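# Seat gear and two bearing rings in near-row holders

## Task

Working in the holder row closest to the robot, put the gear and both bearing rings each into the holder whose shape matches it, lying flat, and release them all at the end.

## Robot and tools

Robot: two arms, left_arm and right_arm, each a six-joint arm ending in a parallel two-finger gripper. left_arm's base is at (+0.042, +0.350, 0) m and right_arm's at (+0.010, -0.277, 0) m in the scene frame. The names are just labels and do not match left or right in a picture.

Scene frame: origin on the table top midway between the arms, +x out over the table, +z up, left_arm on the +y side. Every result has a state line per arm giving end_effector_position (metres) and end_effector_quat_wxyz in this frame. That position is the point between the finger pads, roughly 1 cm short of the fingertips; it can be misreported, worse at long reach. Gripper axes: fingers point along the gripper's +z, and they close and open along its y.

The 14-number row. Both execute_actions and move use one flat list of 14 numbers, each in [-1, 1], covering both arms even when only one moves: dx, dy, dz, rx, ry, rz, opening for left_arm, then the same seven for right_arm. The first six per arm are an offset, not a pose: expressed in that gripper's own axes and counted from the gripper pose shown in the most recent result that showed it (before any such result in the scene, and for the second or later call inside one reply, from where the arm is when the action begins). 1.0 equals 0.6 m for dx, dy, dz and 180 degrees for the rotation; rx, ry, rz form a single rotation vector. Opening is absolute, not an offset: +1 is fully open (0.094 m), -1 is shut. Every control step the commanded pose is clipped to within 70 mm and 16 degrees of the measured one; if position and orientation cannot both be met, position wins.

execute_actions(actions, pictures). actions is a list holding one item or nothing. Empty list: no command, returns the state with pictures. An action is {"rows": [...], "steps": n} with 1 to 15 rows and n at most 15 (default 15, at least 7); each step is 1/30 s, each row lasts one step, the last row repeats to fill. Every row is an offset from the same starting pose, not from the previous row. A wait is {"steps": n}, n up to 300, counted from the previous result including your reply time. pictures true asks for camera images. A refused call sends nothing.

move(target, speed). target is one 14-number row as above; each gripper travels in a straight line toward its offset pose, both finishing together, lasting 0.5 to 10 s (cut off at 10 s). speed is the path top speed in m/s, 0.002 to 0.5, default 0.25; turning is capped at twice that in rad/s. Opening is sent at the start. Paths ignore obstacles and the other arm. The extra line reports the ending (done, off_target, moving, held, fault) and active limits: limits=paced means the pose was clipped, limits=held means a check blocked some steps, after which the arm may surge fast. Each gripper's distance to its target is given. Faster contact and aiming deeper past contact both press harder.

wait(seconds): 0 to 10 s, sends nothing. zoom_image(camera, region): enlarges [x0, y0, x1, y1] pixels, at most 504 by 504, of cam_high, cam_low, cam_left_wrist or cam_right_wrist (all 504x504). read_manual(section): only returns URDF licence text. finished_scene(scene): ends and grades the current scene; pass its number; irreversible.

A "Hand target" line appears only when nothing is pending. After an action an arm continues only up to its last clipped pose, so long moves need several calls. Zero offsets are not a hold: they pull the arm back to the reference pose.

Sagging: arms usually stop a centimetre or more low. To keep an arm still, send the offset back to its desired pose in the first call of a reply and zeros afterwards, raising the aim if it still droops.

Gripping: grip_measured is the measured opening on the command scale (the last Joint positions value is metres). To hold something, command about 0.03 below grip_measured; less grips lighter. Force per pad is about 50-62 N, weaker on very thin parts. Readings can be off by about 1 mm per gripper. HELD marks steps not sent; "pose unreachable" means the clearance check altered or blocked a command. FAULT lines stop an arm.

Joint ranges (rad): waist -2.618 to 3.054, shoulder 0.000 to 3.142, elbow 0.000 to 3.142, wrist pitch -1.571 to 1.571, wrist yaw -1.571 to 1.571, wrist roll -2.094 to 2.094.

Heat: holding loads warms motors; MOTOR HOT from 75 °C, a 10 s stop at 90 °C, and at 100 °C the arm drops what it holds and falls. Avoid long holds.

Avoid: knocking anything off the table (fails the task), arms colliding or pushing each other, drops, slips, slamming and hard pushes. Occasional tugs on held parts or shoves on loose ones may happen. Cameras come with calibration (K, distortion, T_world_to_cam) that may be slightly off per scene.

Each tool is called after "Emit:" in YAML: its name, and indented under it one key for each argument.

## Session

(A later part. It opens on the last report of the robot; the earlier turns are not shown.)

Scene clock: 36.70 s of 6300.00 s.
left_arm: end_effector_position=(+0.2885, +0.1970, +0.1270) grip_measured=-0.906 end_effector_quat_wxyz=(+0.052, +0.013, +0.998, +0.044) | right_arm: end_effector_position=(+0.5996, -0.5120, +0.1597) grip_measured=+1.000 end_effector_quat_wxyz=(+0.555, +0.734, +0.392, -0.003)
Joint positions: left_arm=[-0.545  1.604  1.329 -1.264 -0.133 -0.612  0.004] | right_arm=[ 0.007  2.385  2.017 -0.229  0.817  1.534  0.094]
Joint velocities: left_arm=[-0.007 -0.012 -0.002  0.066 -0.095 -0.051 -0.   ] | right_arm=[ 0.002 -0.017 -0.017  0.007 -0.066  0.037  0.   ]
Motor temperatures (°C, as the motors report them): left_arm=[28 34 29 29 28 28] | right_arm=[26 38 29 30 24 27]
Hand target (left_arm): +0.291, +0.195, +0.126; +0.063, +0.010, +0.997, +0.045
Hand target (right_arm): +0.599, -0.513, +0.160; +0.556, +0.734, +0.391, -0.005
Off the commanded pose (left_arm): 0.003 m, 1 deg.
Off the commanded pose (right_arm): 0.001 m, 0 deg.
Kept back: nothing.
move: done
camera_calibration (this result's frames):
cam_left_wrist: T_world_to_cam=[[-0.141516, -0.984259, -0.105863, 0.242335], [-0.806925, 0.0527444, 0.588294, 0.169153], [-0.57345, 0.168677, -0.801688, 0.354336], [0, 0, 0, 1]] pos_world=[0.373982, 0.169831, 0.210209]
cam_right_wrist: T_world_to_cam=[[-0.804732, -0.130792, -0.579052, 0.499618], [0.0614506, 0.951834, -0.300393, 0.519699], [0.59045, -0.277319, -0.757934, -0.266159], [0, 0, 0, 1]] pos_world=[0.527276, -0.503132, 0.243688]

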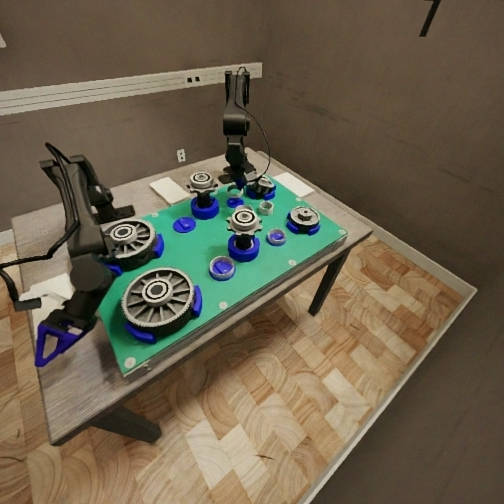

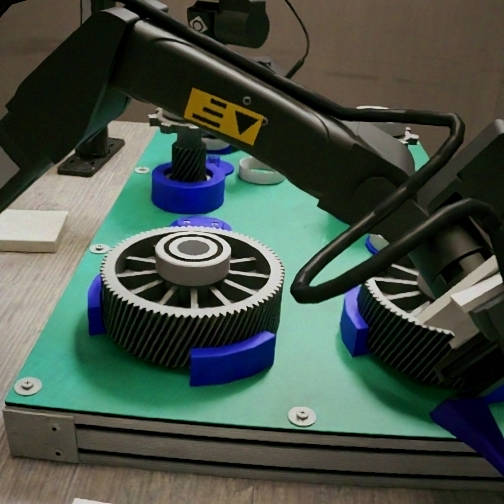

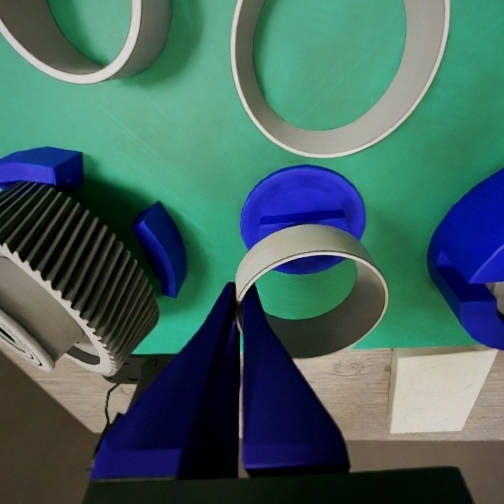

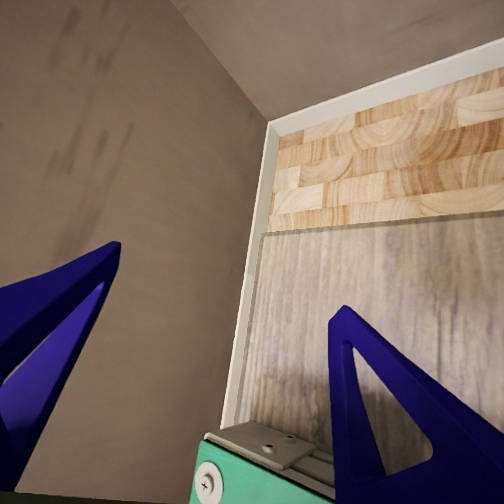

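Lowering to just above the holder.

Emit:
move:
  target: [0.005,-0.004,0.05,0,0,0,-1,0,0,0,0,0,0,1]
  speed: 0.04

Scene clock: 38.13 s of 6300.00 s.
left_arm: end_effector_position=(+0.2870, +0.1981, +0.1001) grip_measured=-0.906 end_effector_quat_wxyz=(+0.049, +0.012, +0.998, +0.046) | right_arm: end_effector_position=(+0.6005, -0.5113, +0.1592) grip_measured=+1.000 end_effector_quat_wxyz=(+0.553, +0.734, +0.394, +0.000)
Joint positions: left_arm=[-0.545  1.613  1.232 -1.165 -0.133 -0.614  0.004] | right_arm=[ 0.007  2.385  2.017 -0.229  0.81   1.534  0.094]
Joint velocities: left_arm=[-0.002  0.002 -0.002 -0.007  0.022  0.051 -0.   ] | right_arm=[-0.002  0.002 -0.007 -0.022  0.037 -0.007  0.   ]
Motor temperatures (°C, as the motors report them): left_arm=[28 33 29 29 28 28] | right_arm=[26 38 29 30 24 27]
Hand target (left_arm): +0.289, +0.197, +0.097; +0.052, +0.013, +0.998, +0.044
Hand target (right_arm): +0.600, -0.512, +0.160; +0.555, +0.734, +0.392, -0.003
Off the commanded pose (left_arm): 0.004 m, 0 deg.
Off the commanded pose (right_arm): 0.001 m, 0 deg.
Kept back: nothing.
move: done
camera_calibration (this result's frames):
cam_left_wrist: T_world_to_cam=[[-0.140672, -0.983999, -0.109351, 0.240457], [-0.803467, 0.0489266, 0.593336, 0.182916], [-0.578492, 0.171325, -0.797493, 0.33222], [0, 0, 0, 1]] pos_world=[0.372979, 0.170743, 0.182706]
cam_right_wrist: T_world_to_cam=[[-0.803595, -0.133159, -0.58009, 0.498393], [0.056238, 0.953302, -0.296736, 0.522127], [0.592514, -0.271078, -0.75858, -0.264803], [0, 0, 0, 1]] pos_world=[0.528042, -0.503161, 0.243173]

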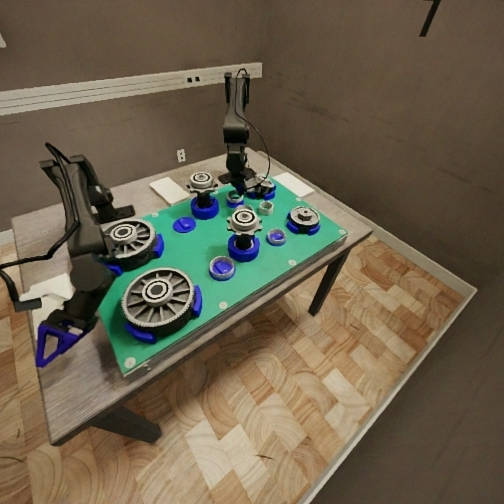

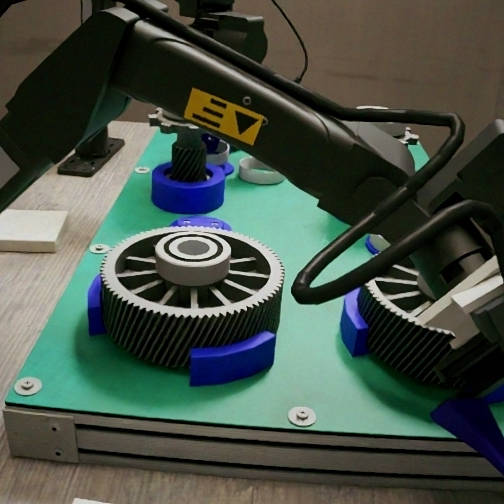

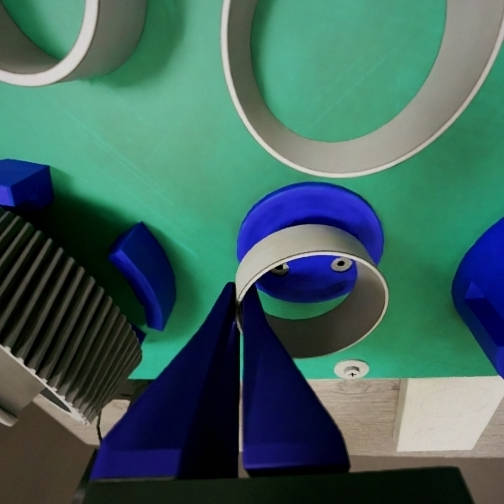

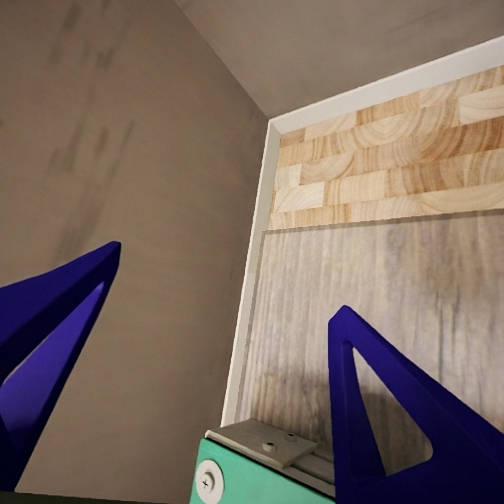

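Emit:
move:
  target: [0.002,-0.002,0.027,0,0,0,-1,0,0,0,0,0,0,1]
  speed: 0.02

Scene clock: 39.40 s of 6300.00 s.
left_arm: end_effector_position=(+0.2902, +0.1944, +0.0925) grip_measured=-0.906 end_effector_quat_wxyz=(+0.057, +0.011, +0.998, +0.037) | right_arm: end_effector_position=(+0.6013, -0.5106, +0.1587) grip_measured=+1.000 end_effector_quat_wxyz=(+0.552, +0.733, +0.396, +0.003)
Joint positions: left_arm=[-0.545  1.613  1.201 -1.109 -0.126 -0.614  0.004] | right_arm=[ 0.007  2.385  2.017 -0.229  0.803  1.534  0.094]
Joint velocities: left_arm=[ 0.002  0.017 -0.007  0.022 -0.022 -0.022  0.   ] | right_arm=[ 0.012 -0.007 -0.002  0.022 -0.037  0.066  0.   ]
Motor temperatures (°C, as the motors report them): left_arm=[28 33 29 28 28 28] | right_arm=[26 38 29 30 24 27]
Hand target (left_arm): +0.287, +0.198, +0.084; +0.049, +0.012, +0.998, +0.046
Hand target (right_arm): +0.600, -0.511, +0.159; +0.553, +0.734, +0.394, +0.000
Off the commanded pose (left_arm): 0.010 m, 1 deg.
Off the commanded pose (right_arm): 0.001 m, 0 deg.
Kept back: nothing.
move: done
camera_calibration (this result's frames):
cam_left_wrist: T_world_to_cam=[[-0.139287, -0.985932, -0.0924002, 0.234798], [-0.812801, 0.0605286, 0.579388, 0.191954], [-0.565645, 0.155804, -0.809797, 0.329075], [0, 0, 0, 1]] pos_world=[0.374864, 0.168605, 0.176964]
cam_right_wrist: T_world_to_cam=[[-0.802444, -0.135516, -0.581136, 0.497167], [0.0510147, 0.954727, -0.293077, 0.524544], [0.594543, -0.264824, -0.759201, -0.263429], [0, 0, 0, 1]] pos_world=[0.528809, -0.503184, 0.242657]

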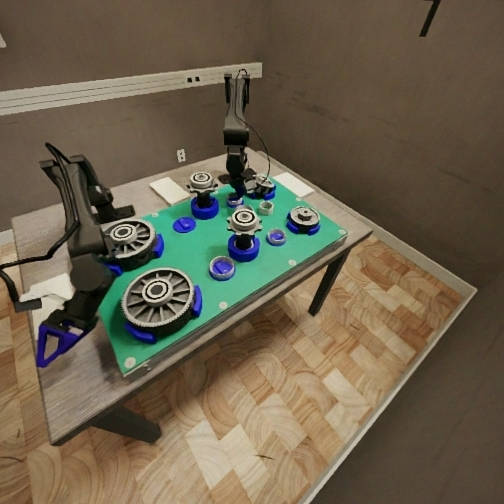

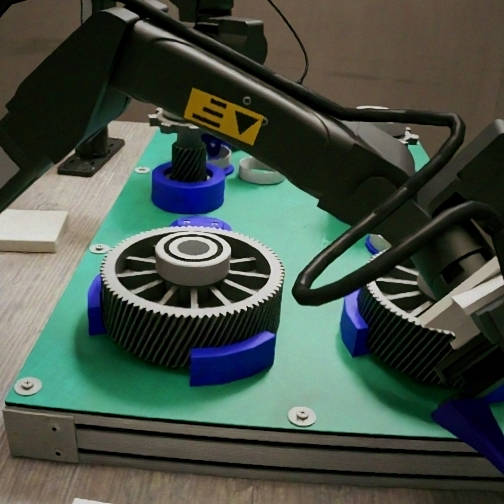

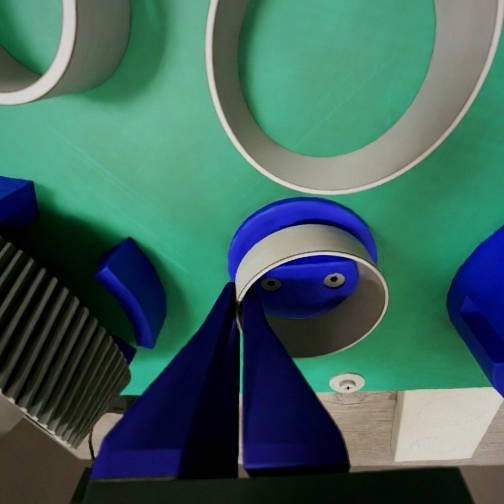

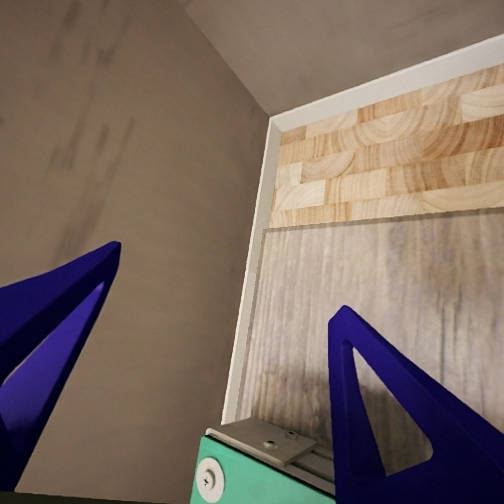

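Emit:
move:
  target: [-0.003,0.012,0.012,0,0,0,-1,0,0,0,0,0,0,1]
  speed: 0.02

Emit:
move:
  target: [0,0,0,0,0,0,-0.7,0,0,0,0,0,0,1]

Emit:
move:
  target: [-0.05,0.0,-0.13,0,0,0,-0.6,0,0,0,0,0,0,1]
  speed: 0.1

Scene clock: 40.43 s of 6300.00 s.
left_arm: end_effector_position=(+0.2914, +0.1950, +0.0923) grip_measured=-0.906 end_effector_quat_wxyz=(+0.054, +0.013, +0.998, +0.031) | right_arm: end_effector_position=(+0.6022, -0.5099, +0.1583) grip_measured=+1.000 end_effector_quat_wxyz=(+0.551, +0.733, +0.398, +0.005)
Joint positions: left_arm=[-0.533  1.613  1.201 -1.106 -0.114 -0.598  0.004] | right_arm=[ 0.007  2.385  2.017 -0.229  0.796  1.535  0.094]
Joint velocities: left_arm=[ 0.002 -0.022 -0.002  0.037 -0.022 -0.007  0.001] | right_arm=[ 0.007 -0.007 -0.002 -0.037 -0.037  0.037  0.   ]
Motor temperatures (°C, as the motors report them): left_arm=[28 33 29 28 28 28] | right_arm=[26 38 29 30 24 27]
Hand target (left_arm): +0.293, +0.202, +0.086; +0.056, +0.011, +0.998, +0.037
Hand target (right_arm): +0.601, -0.511, +0.159; +0.552, +0.734, +0.396, +0.003
Off the commanded pose (left_arm): 0.009 m, 1 deg.
Off the commanded pose (right_arm): 0.001 m, 0 deg.
Kept back: nothing.
move: done
camera_calibration (this result's frames):
cam_left_wrist: T_world_to_cam=[[-0.144048, -0.986224, -0.0813208, 0.235992], [-0.809191, 0.0700896, 0.58335, 0.189746], [-0.569614, 0.149835, -0.808139, 0.331645], [0, 0, 0, 1]] pos_world=[0.376445, 0.16975, 0.176518]
cam_right_wrist: T_world_to_cam=[[-0.801121, -0.137643, -0.58246, 0.495998], [0.0460131, 0.956151, -0.289239, 0.526803], [0.596731, -0.258516, -0.759659, -0.262156], [0, 0, 0, 1]] pos_world=[0.529551, -0.503204, 0.242122]

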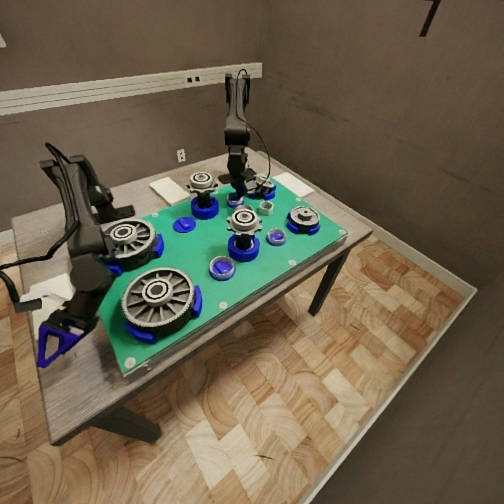

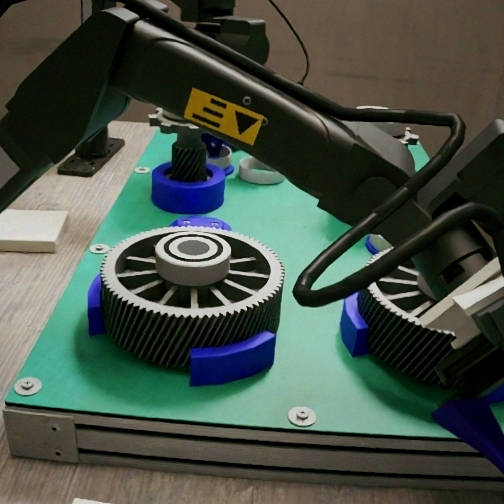

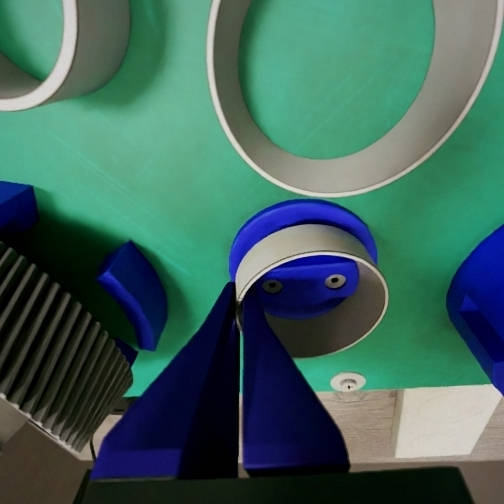

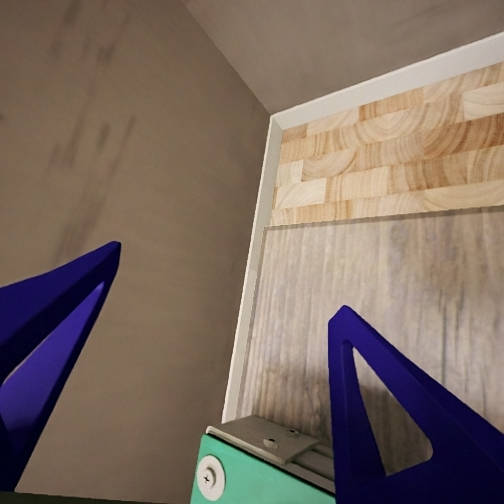

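Scene clock: 40.93 s of 6300.00 s.
left_arm: end_effector_position=(+0.2915, +0.1962, +0.0924) grip_measured=-0.702 end_effector_quat_wxyz=(+0.055, +0.013, +0.998, +0.034) | right_arm: end_effector_position=(+0.6030, -0.5092, +0.1578) grip_measured=+1.000 end_effector_quat_wxyz=(+0.550, +0.733, +0.400, +0.008)
Joint positions: left_arm=[-0.533  1.613  1.201 -1.109 -0.119 -0.598  0.014] | right_arm=[ 0.007  2.385  2.017 -0.229  0.79   1.535  0.094]
Joint velocities: left_arm=[0.007 0.002 0.007 0.022 0.007 0.022 0.   ] | right_arm=[ 0.007 -0.007 -0.002 -0.007 -0.066  0.037  0.   ]
Motor temperatures (°C, as the motors report them): left_arm=[28 33 29 28 28 28] | right_arm=[26 38 29 30 24 27]
Hand target (left_arm): +0.291, +0.195, +0.092; +0.054, +0.013, +0.998, +0.031
Hand target (right_arm): +0.602, -0.510, +0.158; +0.551, +0.733, +0.398, +0.005
Off the commanded pose (left_arm): 0.001 m, 0 deg.
Off the commanded pose (right_arm): 0.001 m, 0 deg.
Kept back: nothing.
move: done
camera_calibration (this result's frames):
cam_left_wrist: T_world_to_cam=[[-0.143696, -0.985767, -0.0872632, 0.237498], [-0.809778, 0.0664358, 0.582963, 0.190557], [-0.568869, 0.154433, -0.807799, 0.330393], [0, 0, 0, 1]] pos_world=[0.376387, 0.170434, 0.176528]
cam_right_wrist: T_world_to_cam=[[-0.800009, -0.139848, -0.583463, 0.494837], [0.0410605, 0.957415, -0.285779, 0.529066], [0.598582, -0.252583, -0.760198, -0.260825], [0, 0, 0, 1]] pos_world=[0.530276, -0.503214, 0.241636]

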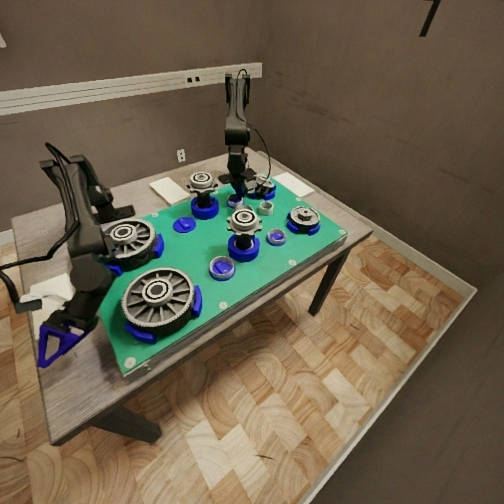

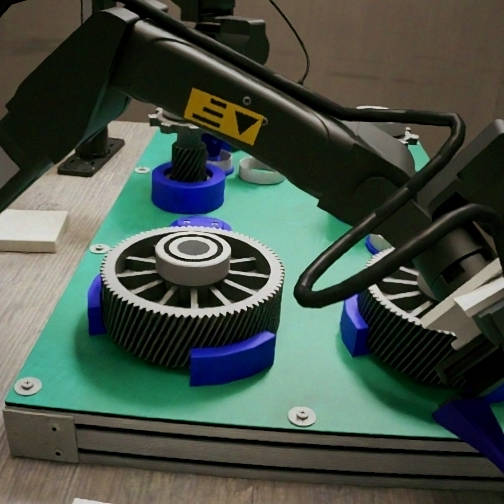

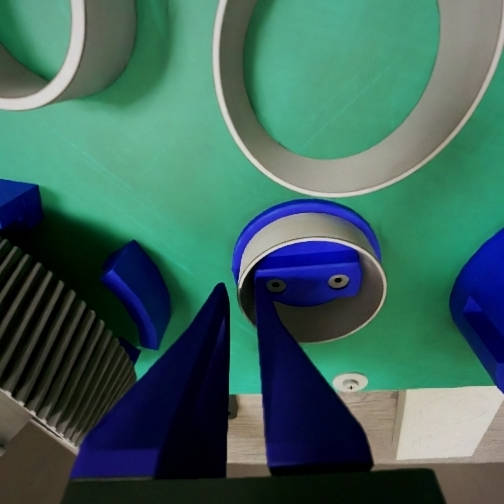

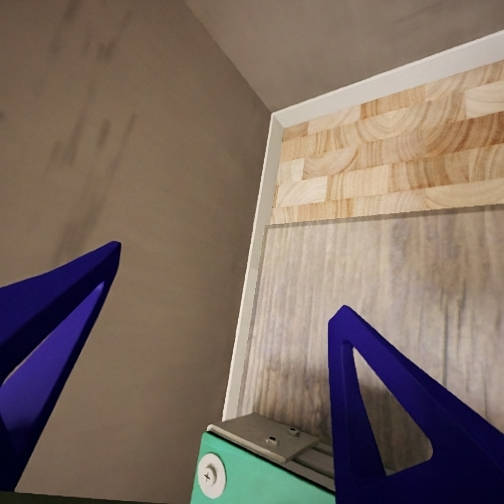

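Scene clock: 42.37 s of 6300.00 s.
left_arm: end_effector_position=(+0.3089, +0.1902, +0.1687) grip_measured=-0.602 end_effector_quat_wxyz=(+0.053, +0.014, +0.998, +0.036) | right_arm: end_effector_position=(+0.6039, -0.5084, +0.1573) grip_measured=+1.000 end_effector_quat_wxyz=(+0.548, +0.733, +0.402, +0.010)
Joint positions: left_arm=[-0.515  1.678  1.575 -1.42  -0.119 -0.579  0.019] | right_arm=[ 0.007  2.385  2.017 -0.229  0.783  1.535  0.094]
Joint velocities: left_arm=[ 0.002  0.022 -0.002 -0.007  0.007 -0.007  0.   ] | right_arm=[ 0.007  0.012  0.002  0.051  0.022 -0.125  0.   ]
Motor temperatures (°C, as the motors report them): left_arm=[28 32 29 28 28 28] | right_arm=[26 38 29 30 24 27]
Hand target (left_arm): +0.312, +0.192, +0.173; +0.055, +0.013, +0.998, +0.035
Hand target (right_arm): +0.603, -0.509, +0.158; +0.550, +0.733, +0.400, +0.008
Off the commanded pose (left_arm): 0.006 m, 0 deg.
Off the commanded pose (right_arm): 0.001 m, 0 deg.
Kept back: nothing.
move: done
camera_calibration (this result's frames):
cam_left_wrist: T_world_to_cam=[[-0.145297, -0.985288, -0.0899849, 0.241658], [-0.808017, 0.0656838, 0.585487, 0.159762], [-0.570962, 0.157779, -0.805673, 0.402528], [0, 0, 0, 1]] pos_world=[0.394031, 0.164099, 0.252513]
cam_right_wrist: T_world_to_cam=[[-0.798818, -0.142172, -0.584532, 0.493607], [0.0358069, 0.958712, -0.282115, 0.53145], [0.600507, -0.246288, -0.760746, -0.259399], [0, 0, 0, 1]] pos_world=[0.531043, -0.503218, 0.241122]

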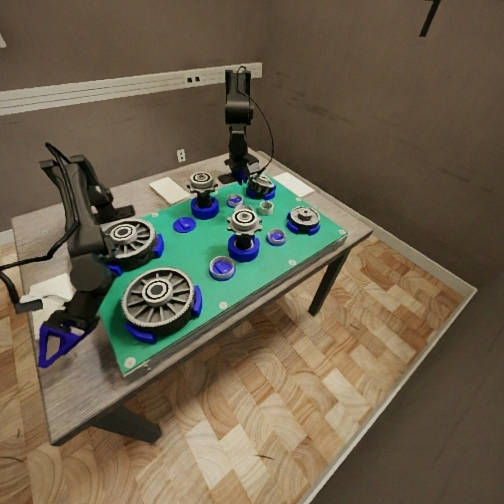

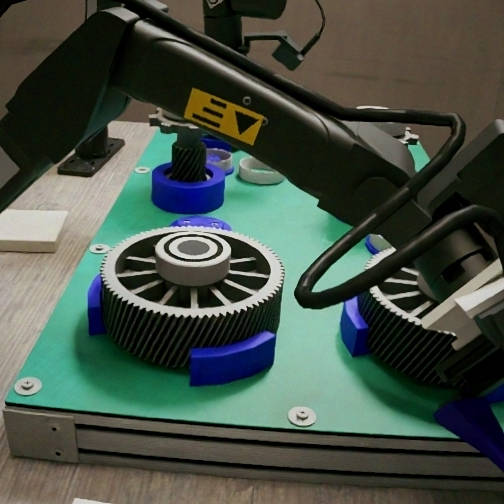

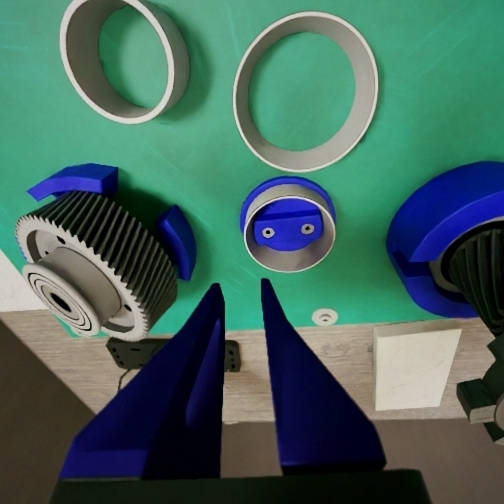

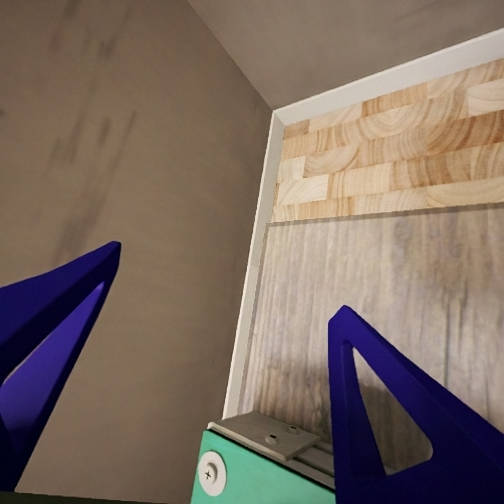

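Emit:
move:
  target: [-0.088,-0.01,0.1,0,0,0,-0.45,0,0,0,0,0,0,1]
  speed: 0.12

Emit:
move:
  target: [0.005,-0.003,0.05,0,0,0,-0.45,0,0,0,0,0,0,1]
  speed: 0.05

Scene clock: 43.87 s of 6300.00 s.
left_arm: end_effector_position=(+0.3580, +0.1882, +0.1098) grip_measured=-0.452 end_effector_quat_wxyz=(+0.036, +0.014, +0.998, +0.046) | right_arm: end_effector_position=(+0.6047, -0.5077, +0.1568) grip_measured=+1.000 end_effector_quat_wxyz=(+0.547, +0.733, +0.404, +0.013)
Joint positions: left_arm=[-0.439  1.87   1.575 -1.258 -0.116 -0.504  0.026] | right_arm=[ 0.007  2.385  2.017 -0.229  0.776  1.535  0.094]
Joint velocities: left_arm=[ 0.007 -0.012 -0.017 -0.007 -0.007 -0.022  0.   ] | right_arm=[-0.012 -0.007  0.012  0.022 -0.022 -0.007  0.   ]
Motor temperatures (°C, as the motors report them): left_arm=[28 32 29 28 28 28] | right_arm=[26 38 29 30 24 27]
Hand target (left_arm): +0.367, +0.186, +0.115; +0.053, +0.014, +0.998, +0.036
Hand target (right_arm): +0.604, -0.508, +0.157; +0.548, +0.733, +0.402, +0.010
Off the commanded pose (left_arm): 0.011 m, 2 deg.
Off the commanded pose (right_arm): 0.001 m, 0 deg.
Kept back: nothing.
move: off_target (left_arm)
camera_calibration (this result's frames):
cam_left_wrist: T_world_to_cam=[[-0.14662, -0.983542, -0.105586, 0.243368], [-0.788127, 0.0516448, 0.613343, 0.226535], [-0.597795, 0.173144, -0.782727, 0.387596], [0, 0, 0, 1]] pos_world=[0.445924, 0.160553, 0.190135]
cam_right_wrist: T_world_to_cam=[[-0.797613, -0.144485, -0.585609, 0.492375], [0.0305437, 0.959965, -0.278449, 0.533824], [0.602396, -0.239981, -0.761267, -0.257956], [0, 0, 0, 1]] pos_world=[0.531811, -0.503216, 0.240609]

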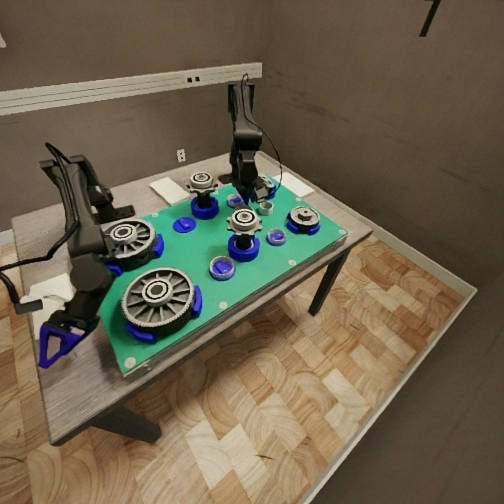

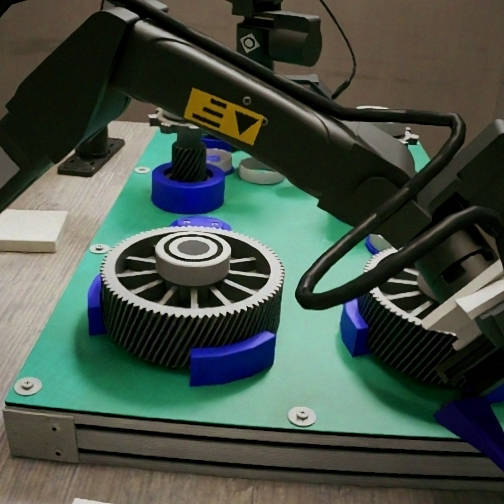

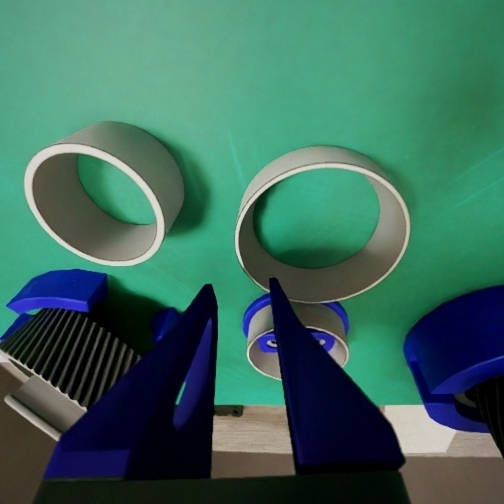

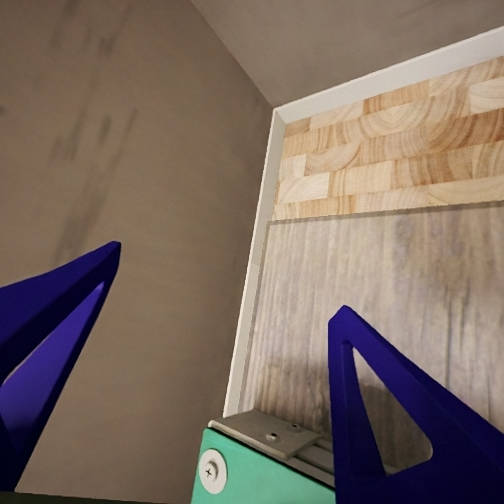

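Scene clock: 44.77 s of 6300.00 s.
left_arm: end_effector_position=(+0.3566, +0.1890, +0.0864) grip_measured=-0.452 end_effector_quat_wxyz=(+0.038, +0.014, +0.998, +0.045) | right_arm: end_effector_position=(+0.6055, -0.5070, +0.1564) grip_measured=+1.000 end_effector_quat_wxyz=(+0.546, +0.733, +0.405, +0.015)
Joint positions: left_arm=[-0.439  1.87   1.482 -1.162 -0.116 -0.504  0.026] | right_arm=[ 0.007  2.385  2.017 -0.229  0.769  1.535  0.094]
Joint velocities: left_arm=[ 0.002 -0.012  0.007  0.022 -0.066  0.007 -0.001] | right_arm=[ 0.002 -0.012 -0.022  0.037 -0.022  0.066  0.   ]
Motor temperatures (°C, as the motors report them): left_arm=[28 32 29 28 28 28] | right_arm=[26 38 29 31 24 27]
Hand target (left_arm): +0.357, +0.189, +0.080; +0.036, +0.014, +0.998, +0.046
Hand target (right_arm): +0.605, -0.508, +0.157; +0.547, +0.733, +0.403, +0.013
Off the commanded pose (left_arm): 0.007 m, 0 deg.
Off the commanded pose (right_arm): 0.001 m, 0 deg.
Kept back: nothing.
move: done
camera_calibration (this result's frames):
cam_left_wrist: T_world_to_cam=[[-0.146344, -0.983705, -0.104443, 0.241347], [-0.789735, 0.0525959, 0.611189, 0.240281], [-0.595737, 0.171926, -0.784563, 0.368006], [0, 0, 0, 1]] pos_world=[0.444313, 0.161506, 0.167073]
cam_right_wrist: T_world_to_cam=[[-0.796308, -0.146432, -0.5869, 0.491274], [0.0257947, 0.961153, -0.274807, 0.53591], [0.604341, -0.23397, -0.761597, -0.256694], [0, 0, 0, 1]] pos_world=[0.532513, -0.503212, 0.240103]

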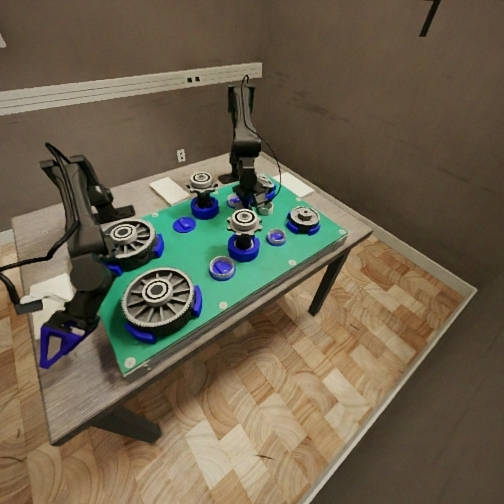

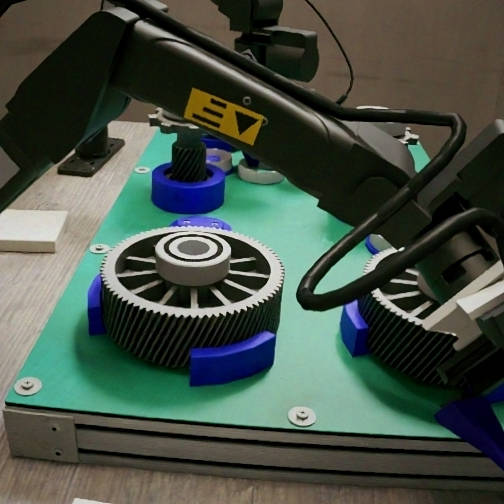

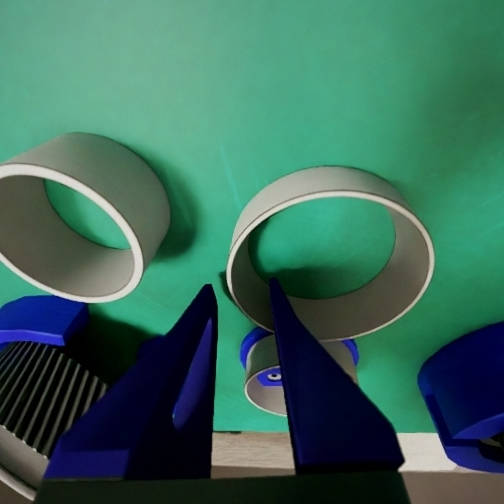

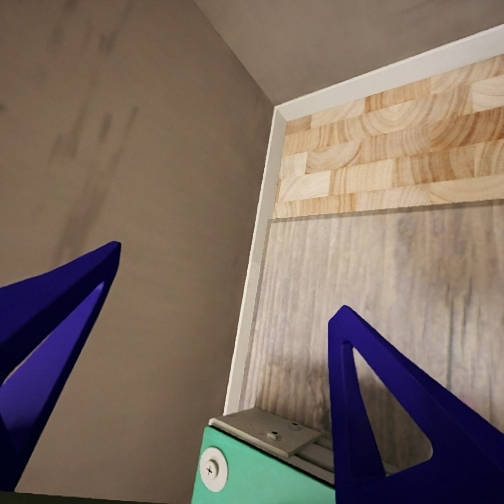

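Emit:
move:
  target: [-0.025,0,0.008,0,0,0,-0.45,0,0,0,0,0,0,1]
  speed: 0.04

Emit:
move:
  target: [0,0,0,0,0,0,-1,0,0,0,0,0,0,1]

Emit:
move:
  target: [0,0,-0.3,0,-0.05,0,-1,0,0,0,0,0,0,1]
  speed: 0.2

Emit:
move:
  target: [0,-0.42,0,0,0,0.5,-1,0,0,0,0,0,0,1]

Scene clock: 46.43 s of 6300.00 s.
left_arm: end_effector_position=(+0.3640, +0.1888, +0.0807) grip_measured=-0.452 end_effector_quat_wxyz=(+0.032, +0.015, +0.998, +0.047) | right_arm: end_effector_position=(+0.6064, -0.5063, +0.1559) grip_measured=+1.000 end_effector_quat_wxyz=(+0.545, +0.733, +0.407, +0.018)
Joint positions: left_arm=[-0.427  1.91   1.512 -1.164 -0.113 -0.493  0.026] | right_arm=[ 0.007  2.385  2.017 -0.229  0.763  1.535  0.094]
Joint velocities: left_arm=[-0.007 -0.022 -0.007 -0.022 -0.022  0.007 -0.   ] | right_arm=[-0.002 -0.002 -0.017  0.066 -0.051  0.022  0.   ]
Motor temperatures (°C, as the motors report them): left_arm=[28 32 29 28 28 28] | right_arm=[26 39 29 31 24 27]
Hand target (left_arm): +0.372, +0.189, +0.083; +0.038, +0.014, +0.998, +0.045
Hand target (right_arm): +0.606, -0.507, +0.156; +0.546, +0.733, +0.405, +0.015
Off the commanded pose (left_arm): 0.008 m, 1 deg.
Off the commanded pose (right_arm): 0.001 m, 0 deg.
Kept back: nothing.
move: done
camera_calibration (this result's frames):
cam_left_wrist: T_world_to_cam=[[-0.147981, -0.983203, -0.106838, 0.242229], [-0.782154, 0.0502348, 0.621057, 0.246526], [-0.605258, 0.175468, -0.77645, 0.370067], [0, 0, 0, 1]] pos_world=[0.452652, 0.160842, 0.160111]
cam_right_wrist: T_world_to_cam=[[-0.795077, -0.148722, -0.587991, 0.490041], [0.0205129, 0.962322, -0.271139, 0.538261], [0.606161, -0.227638, -0.762069, -0.255216], [0, 0, 0, 1]] pos_world=[0.533281, -0.503198, 0.239591]

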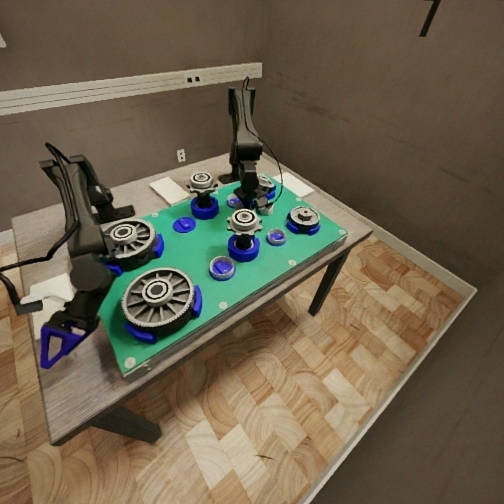

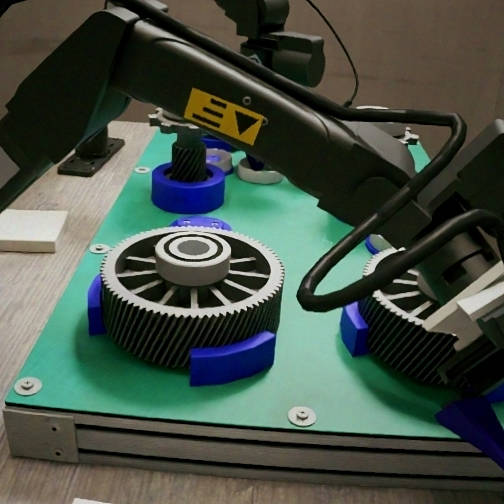

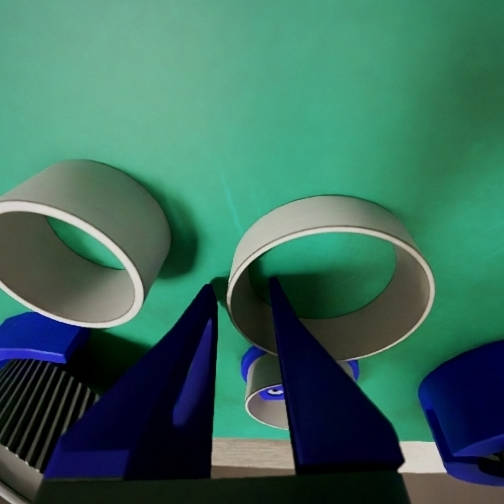

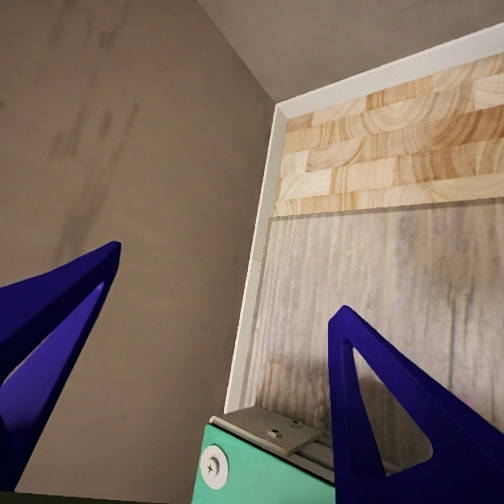

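Scene clock: 46.93 s of 6300.00 s.
left_arm: end_effector_position=(+0.3660, +0.1850, +0.0858) grip_measured=-0.898 end_effector_quat_wxyz=(+0.039, +0.013, +0.999, +0.035) | right_arm: end_effector_position=(+0.6072, -0.5056, +0.1554) grip_measured=+1.000 end_effector_quat_wxyz=(+0.543, +0.733, +0.409, +0.020)
Joint positions: left_arm=[-0.426  1.897  1.515 -1.154 -0.099 -0.493  0.005] | right_arm=[ 0.007  2.385  2.017 -0.229  0.756  1.535  0.094]
Joint velocities: left_arm=[-0.007 -0.002  0.002  0.066 -0.007 -0.066 -0.001] | right_arm=[ 0.007 -0.012 -0.012 -0.022 -0.081  0.007  0.   ]
Motor temperatures (°C, as the motors report them): left_arm=[28 32 29 28 28 28] | right_arm=[26 39 29 31 24 27]
Hand target (left_arm): +0.364, +0.189, +0.081; +0.032, +0.015, +0.998, +0.047
Hand target (right_arm): +0.606, -0.506, +0.156; +0.545, +0.733, +0.407, +0.018
Off the commanded pose (left_arm): 0.007 m, 2 deg.
Off the commanded pose (right_arm): 0.001 m, 0 deg.
Kept back: nothing.
move: done
camera_calibration (this result's frames):
cam_left_wrist: T_world_to_cam=[[-0.14502, -0.985882, -0.0837031, 0.236841], [-0.791334, 0.0647876, 0.607942, 0.246909], [-0.593936, 0.154401, -0.789557, 0.37677], [0, 0, 0, 1]] pos_world=[0.453511, 0.159327, 0.167199]
cam_right_wrist: T_world_to_cam=[[-0.793902, -0.150874, -0.58903, 0.488875], [0.0155163, 0.963385, -0.267674, 0.540472], [0.607847, -0.221647, -0.762492, -0.253805], [0, 0, 0, 1]] pos_world=[0.534007, -0.503179, 0.239108]

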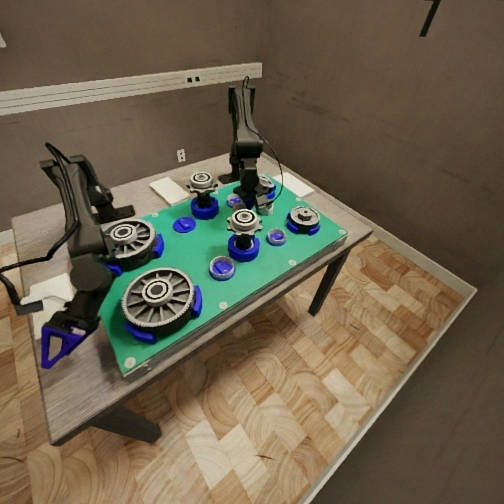

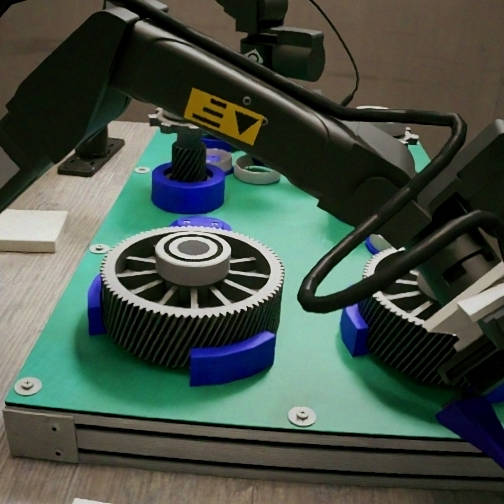

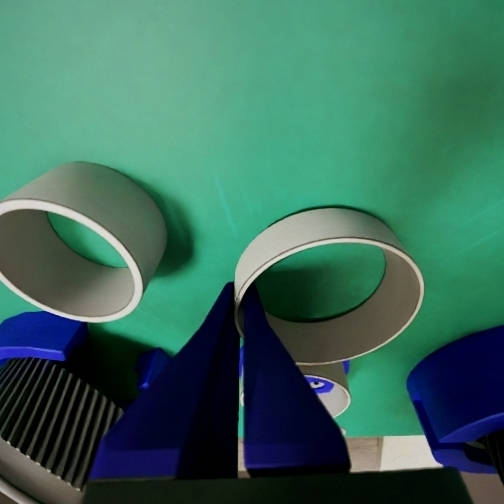

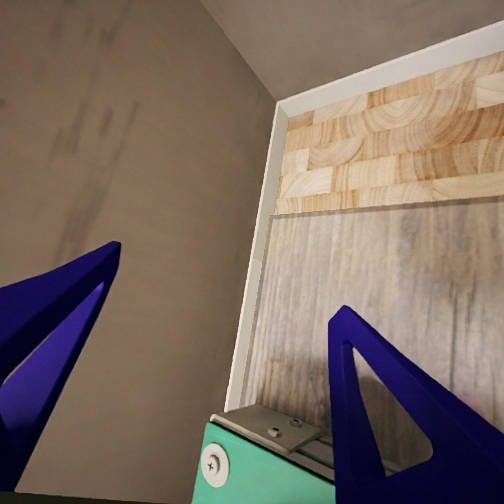

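Scene clock: 48.33 s of 6300.00 s.
left_arm: end_effector_position=(+0.3511, +0.1777, +0.2509) grip_measured=-0.899 end_effector_quat_wxyz=(+0.138, +0.022, +0.990, +0.015) | right_arm: end_effector_position=(+0.6079, -0.5048, +0.1550) grip_measured=+1.000 end_effector_quat_wxyz=(+0.542, +0.733, +0.410, +0.023)
Joint positions: left_arm=[-0.504  1.776  2.004 -1.58  -0.176 -0.535  0.005] | right_arm=[ 0.007  2.385  2.017 -0.229  0.75   1.536  0.094]
Joint velocities: left_arm=[ 0.017  0.007 -0.007  0.007 -0.051 -0.051 -0.   ] | right_arm=[-0.002 -0.002 -0.007 -0.066 -0.022  0.007  0.   ]
Motor temperatures (°C, as the motors report them): left_arm=[28 32 29 28 28 28] | right_arm=[26 39 29 31 24 27]
Hand target (left_arm): +0.351, +0.177, +0.263; +0.158, +0.018, +0.987, +0.009
Hand target (right_arm): +0.607, -0.506, +0.155; +0.543, +0.733, +0.409, +0.020
Off the commanded pose (left_arm): 0.015 m, 3 deg.
Off the commanded pose (right_arm): 0.001 m, 0 deg.
joint sent to its limit (left arm) — the command would take joint 4 (wrist pitch) past its lower limit, so that joint was sent only as far as its limit.
Kept back: nothing.
move: off_target (left_arm)
camera_calibration (this result's frames):
cam_left_wrist: T_world_to_cam=[[-0.155846, -0.984985, -0.0742682, 0.242523], [-0.892932, 0.108335, 0.436962, 0.206041], [-0.422355, 0.134415, -0.896409, 0.469618], [0, 0, 0, 1]] pos_world=[0.420122, 0.153436, 0.348949]
cam_right_wrist: T_world_to_cam=[[-0.792565, -0.152784, -0.590338, 0.487774], [0.0107414, 0.964455, -0.264029, 0.542528], [0.609693, -0.215601, -0.762752, -0.252494], [0, 0, 0, 1]] pos_world=[0.534709, -0.503157, 0.238604]

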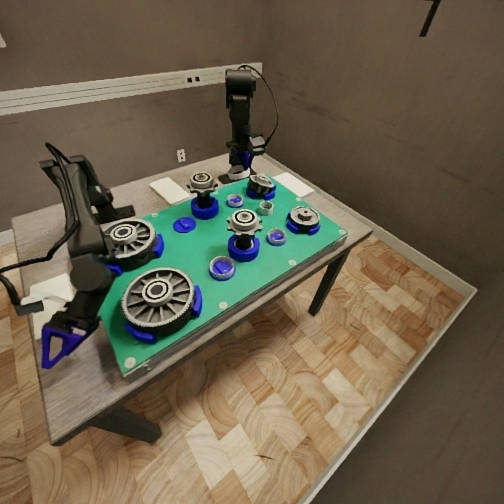

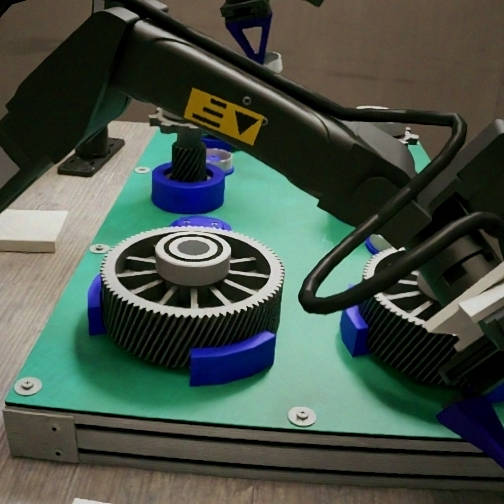

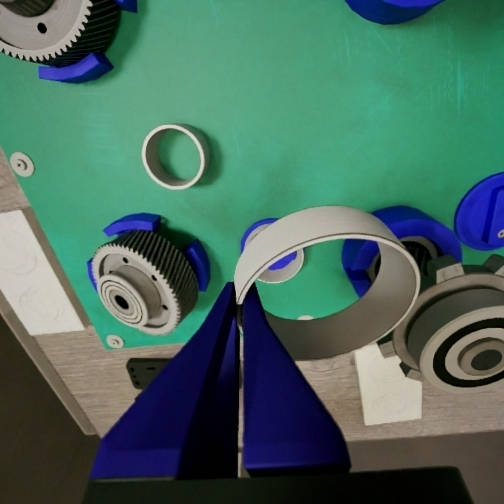

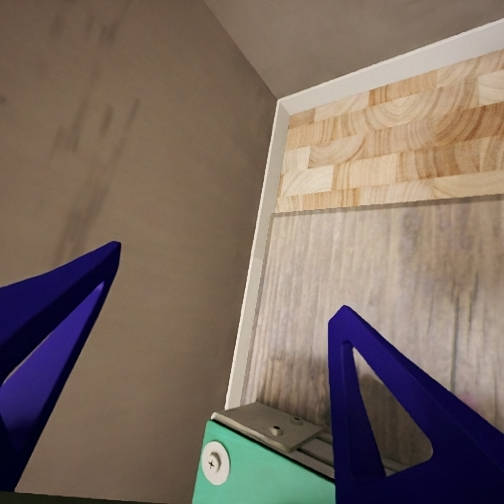

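Scene clock: 52.10 s of 6300.00 s.
left_arm: end_effector_position=(+0.3428, -0.0651, +0.2316) grip_measured=-0.899 end_effector_quat_wxyz=(+0.225, +0.712, +0.659, +0.092) | right_arm: end_effector_position=(+0.6087, -0.5041, +0.1546) grip_measured=+1.000 end_effector_quat_wxyz=(+0.541, +0.733, +0.412, +0.025)
Joint positions: left_arm=[-0.943  2.397  2.821 -1.581 -0.27   0.667  0.005] | right_arm=[ 0.007  2.385  2.017 -0.229  0.743  1.536  0.094]
Joint velocities: left_arm=[-0.002 -0.017 -0.012  0.007  0.007  0.051 -0.   ] | right_arm=[-0.012  0.007 -0.002  0.022  0.037  0.007  0.   ]
Motor temperatures (°C, as the motors report them): left_arm=[28 33 30 28 28 28] | right_arm=[26 39 29 31 24 27]
Hand target (left_arm): +0.344, -0.073, +0.247; +0.255, +0.708, +0.652, +0.089
Hand target (right_arm): +0.608, -0.505, +0.155; +0.542, +0.733, +0.410, +0.023
Off the commanded pose (left_arm): 0.014 m, 16 deg.
Off the commanded pose (right_arm): 0.001 m, 0 deg.
elbow stopped short (left arm): the move would have taken joint 3 (elbow) straighter than the controller allows; a more bent joint 3 avoids this.
Kept back: nothing.
move: off_target (left_arm); limits=paced
camera_calibration (this result's frames):
cam_left_wrist: T_world_to_cam=[[-0.874264, 0.149595, -0.461827, 0.410575], [-0.117776, 0.857551, 0.500735, 0.00168331], [0.470947, 0.492166, -0.732107, 0.160385], [0, 0, 0, 1]] pos_world=[0.283616, -0.141799, 0.306191]
cam_right_wrist: T_world_to_cam=[[-0.791367, -0.154914, -0.591389, 0.486607], [0.0057291, 0.96544, -0.260562, 0.544717], [0.611315, -0.209589, -0.763129, -0.251052], [0, 0, 0, 1]] pos_world=[0.535436, -0.503127, 0.238122]

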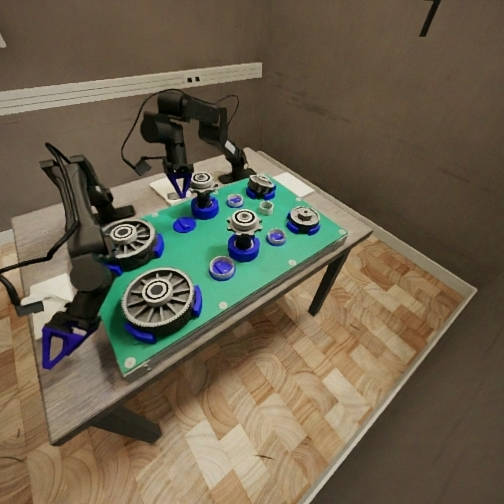

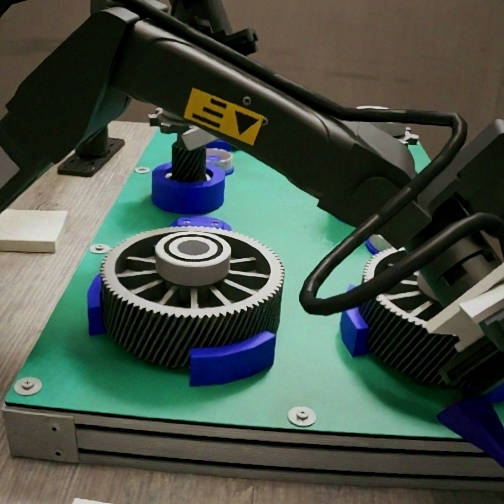

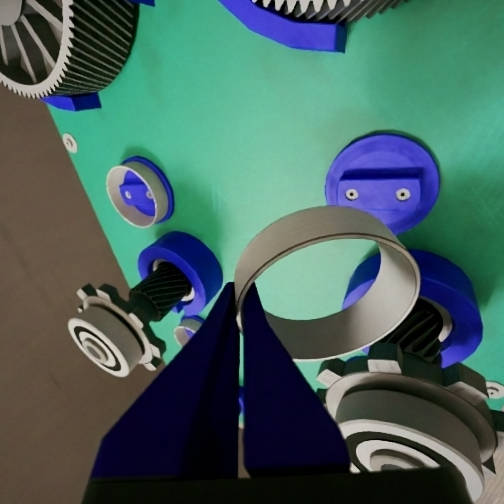

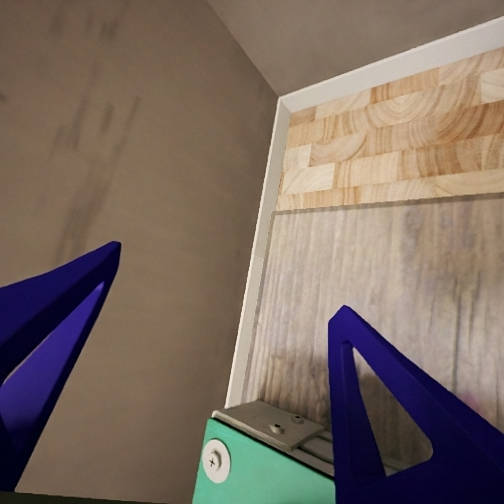

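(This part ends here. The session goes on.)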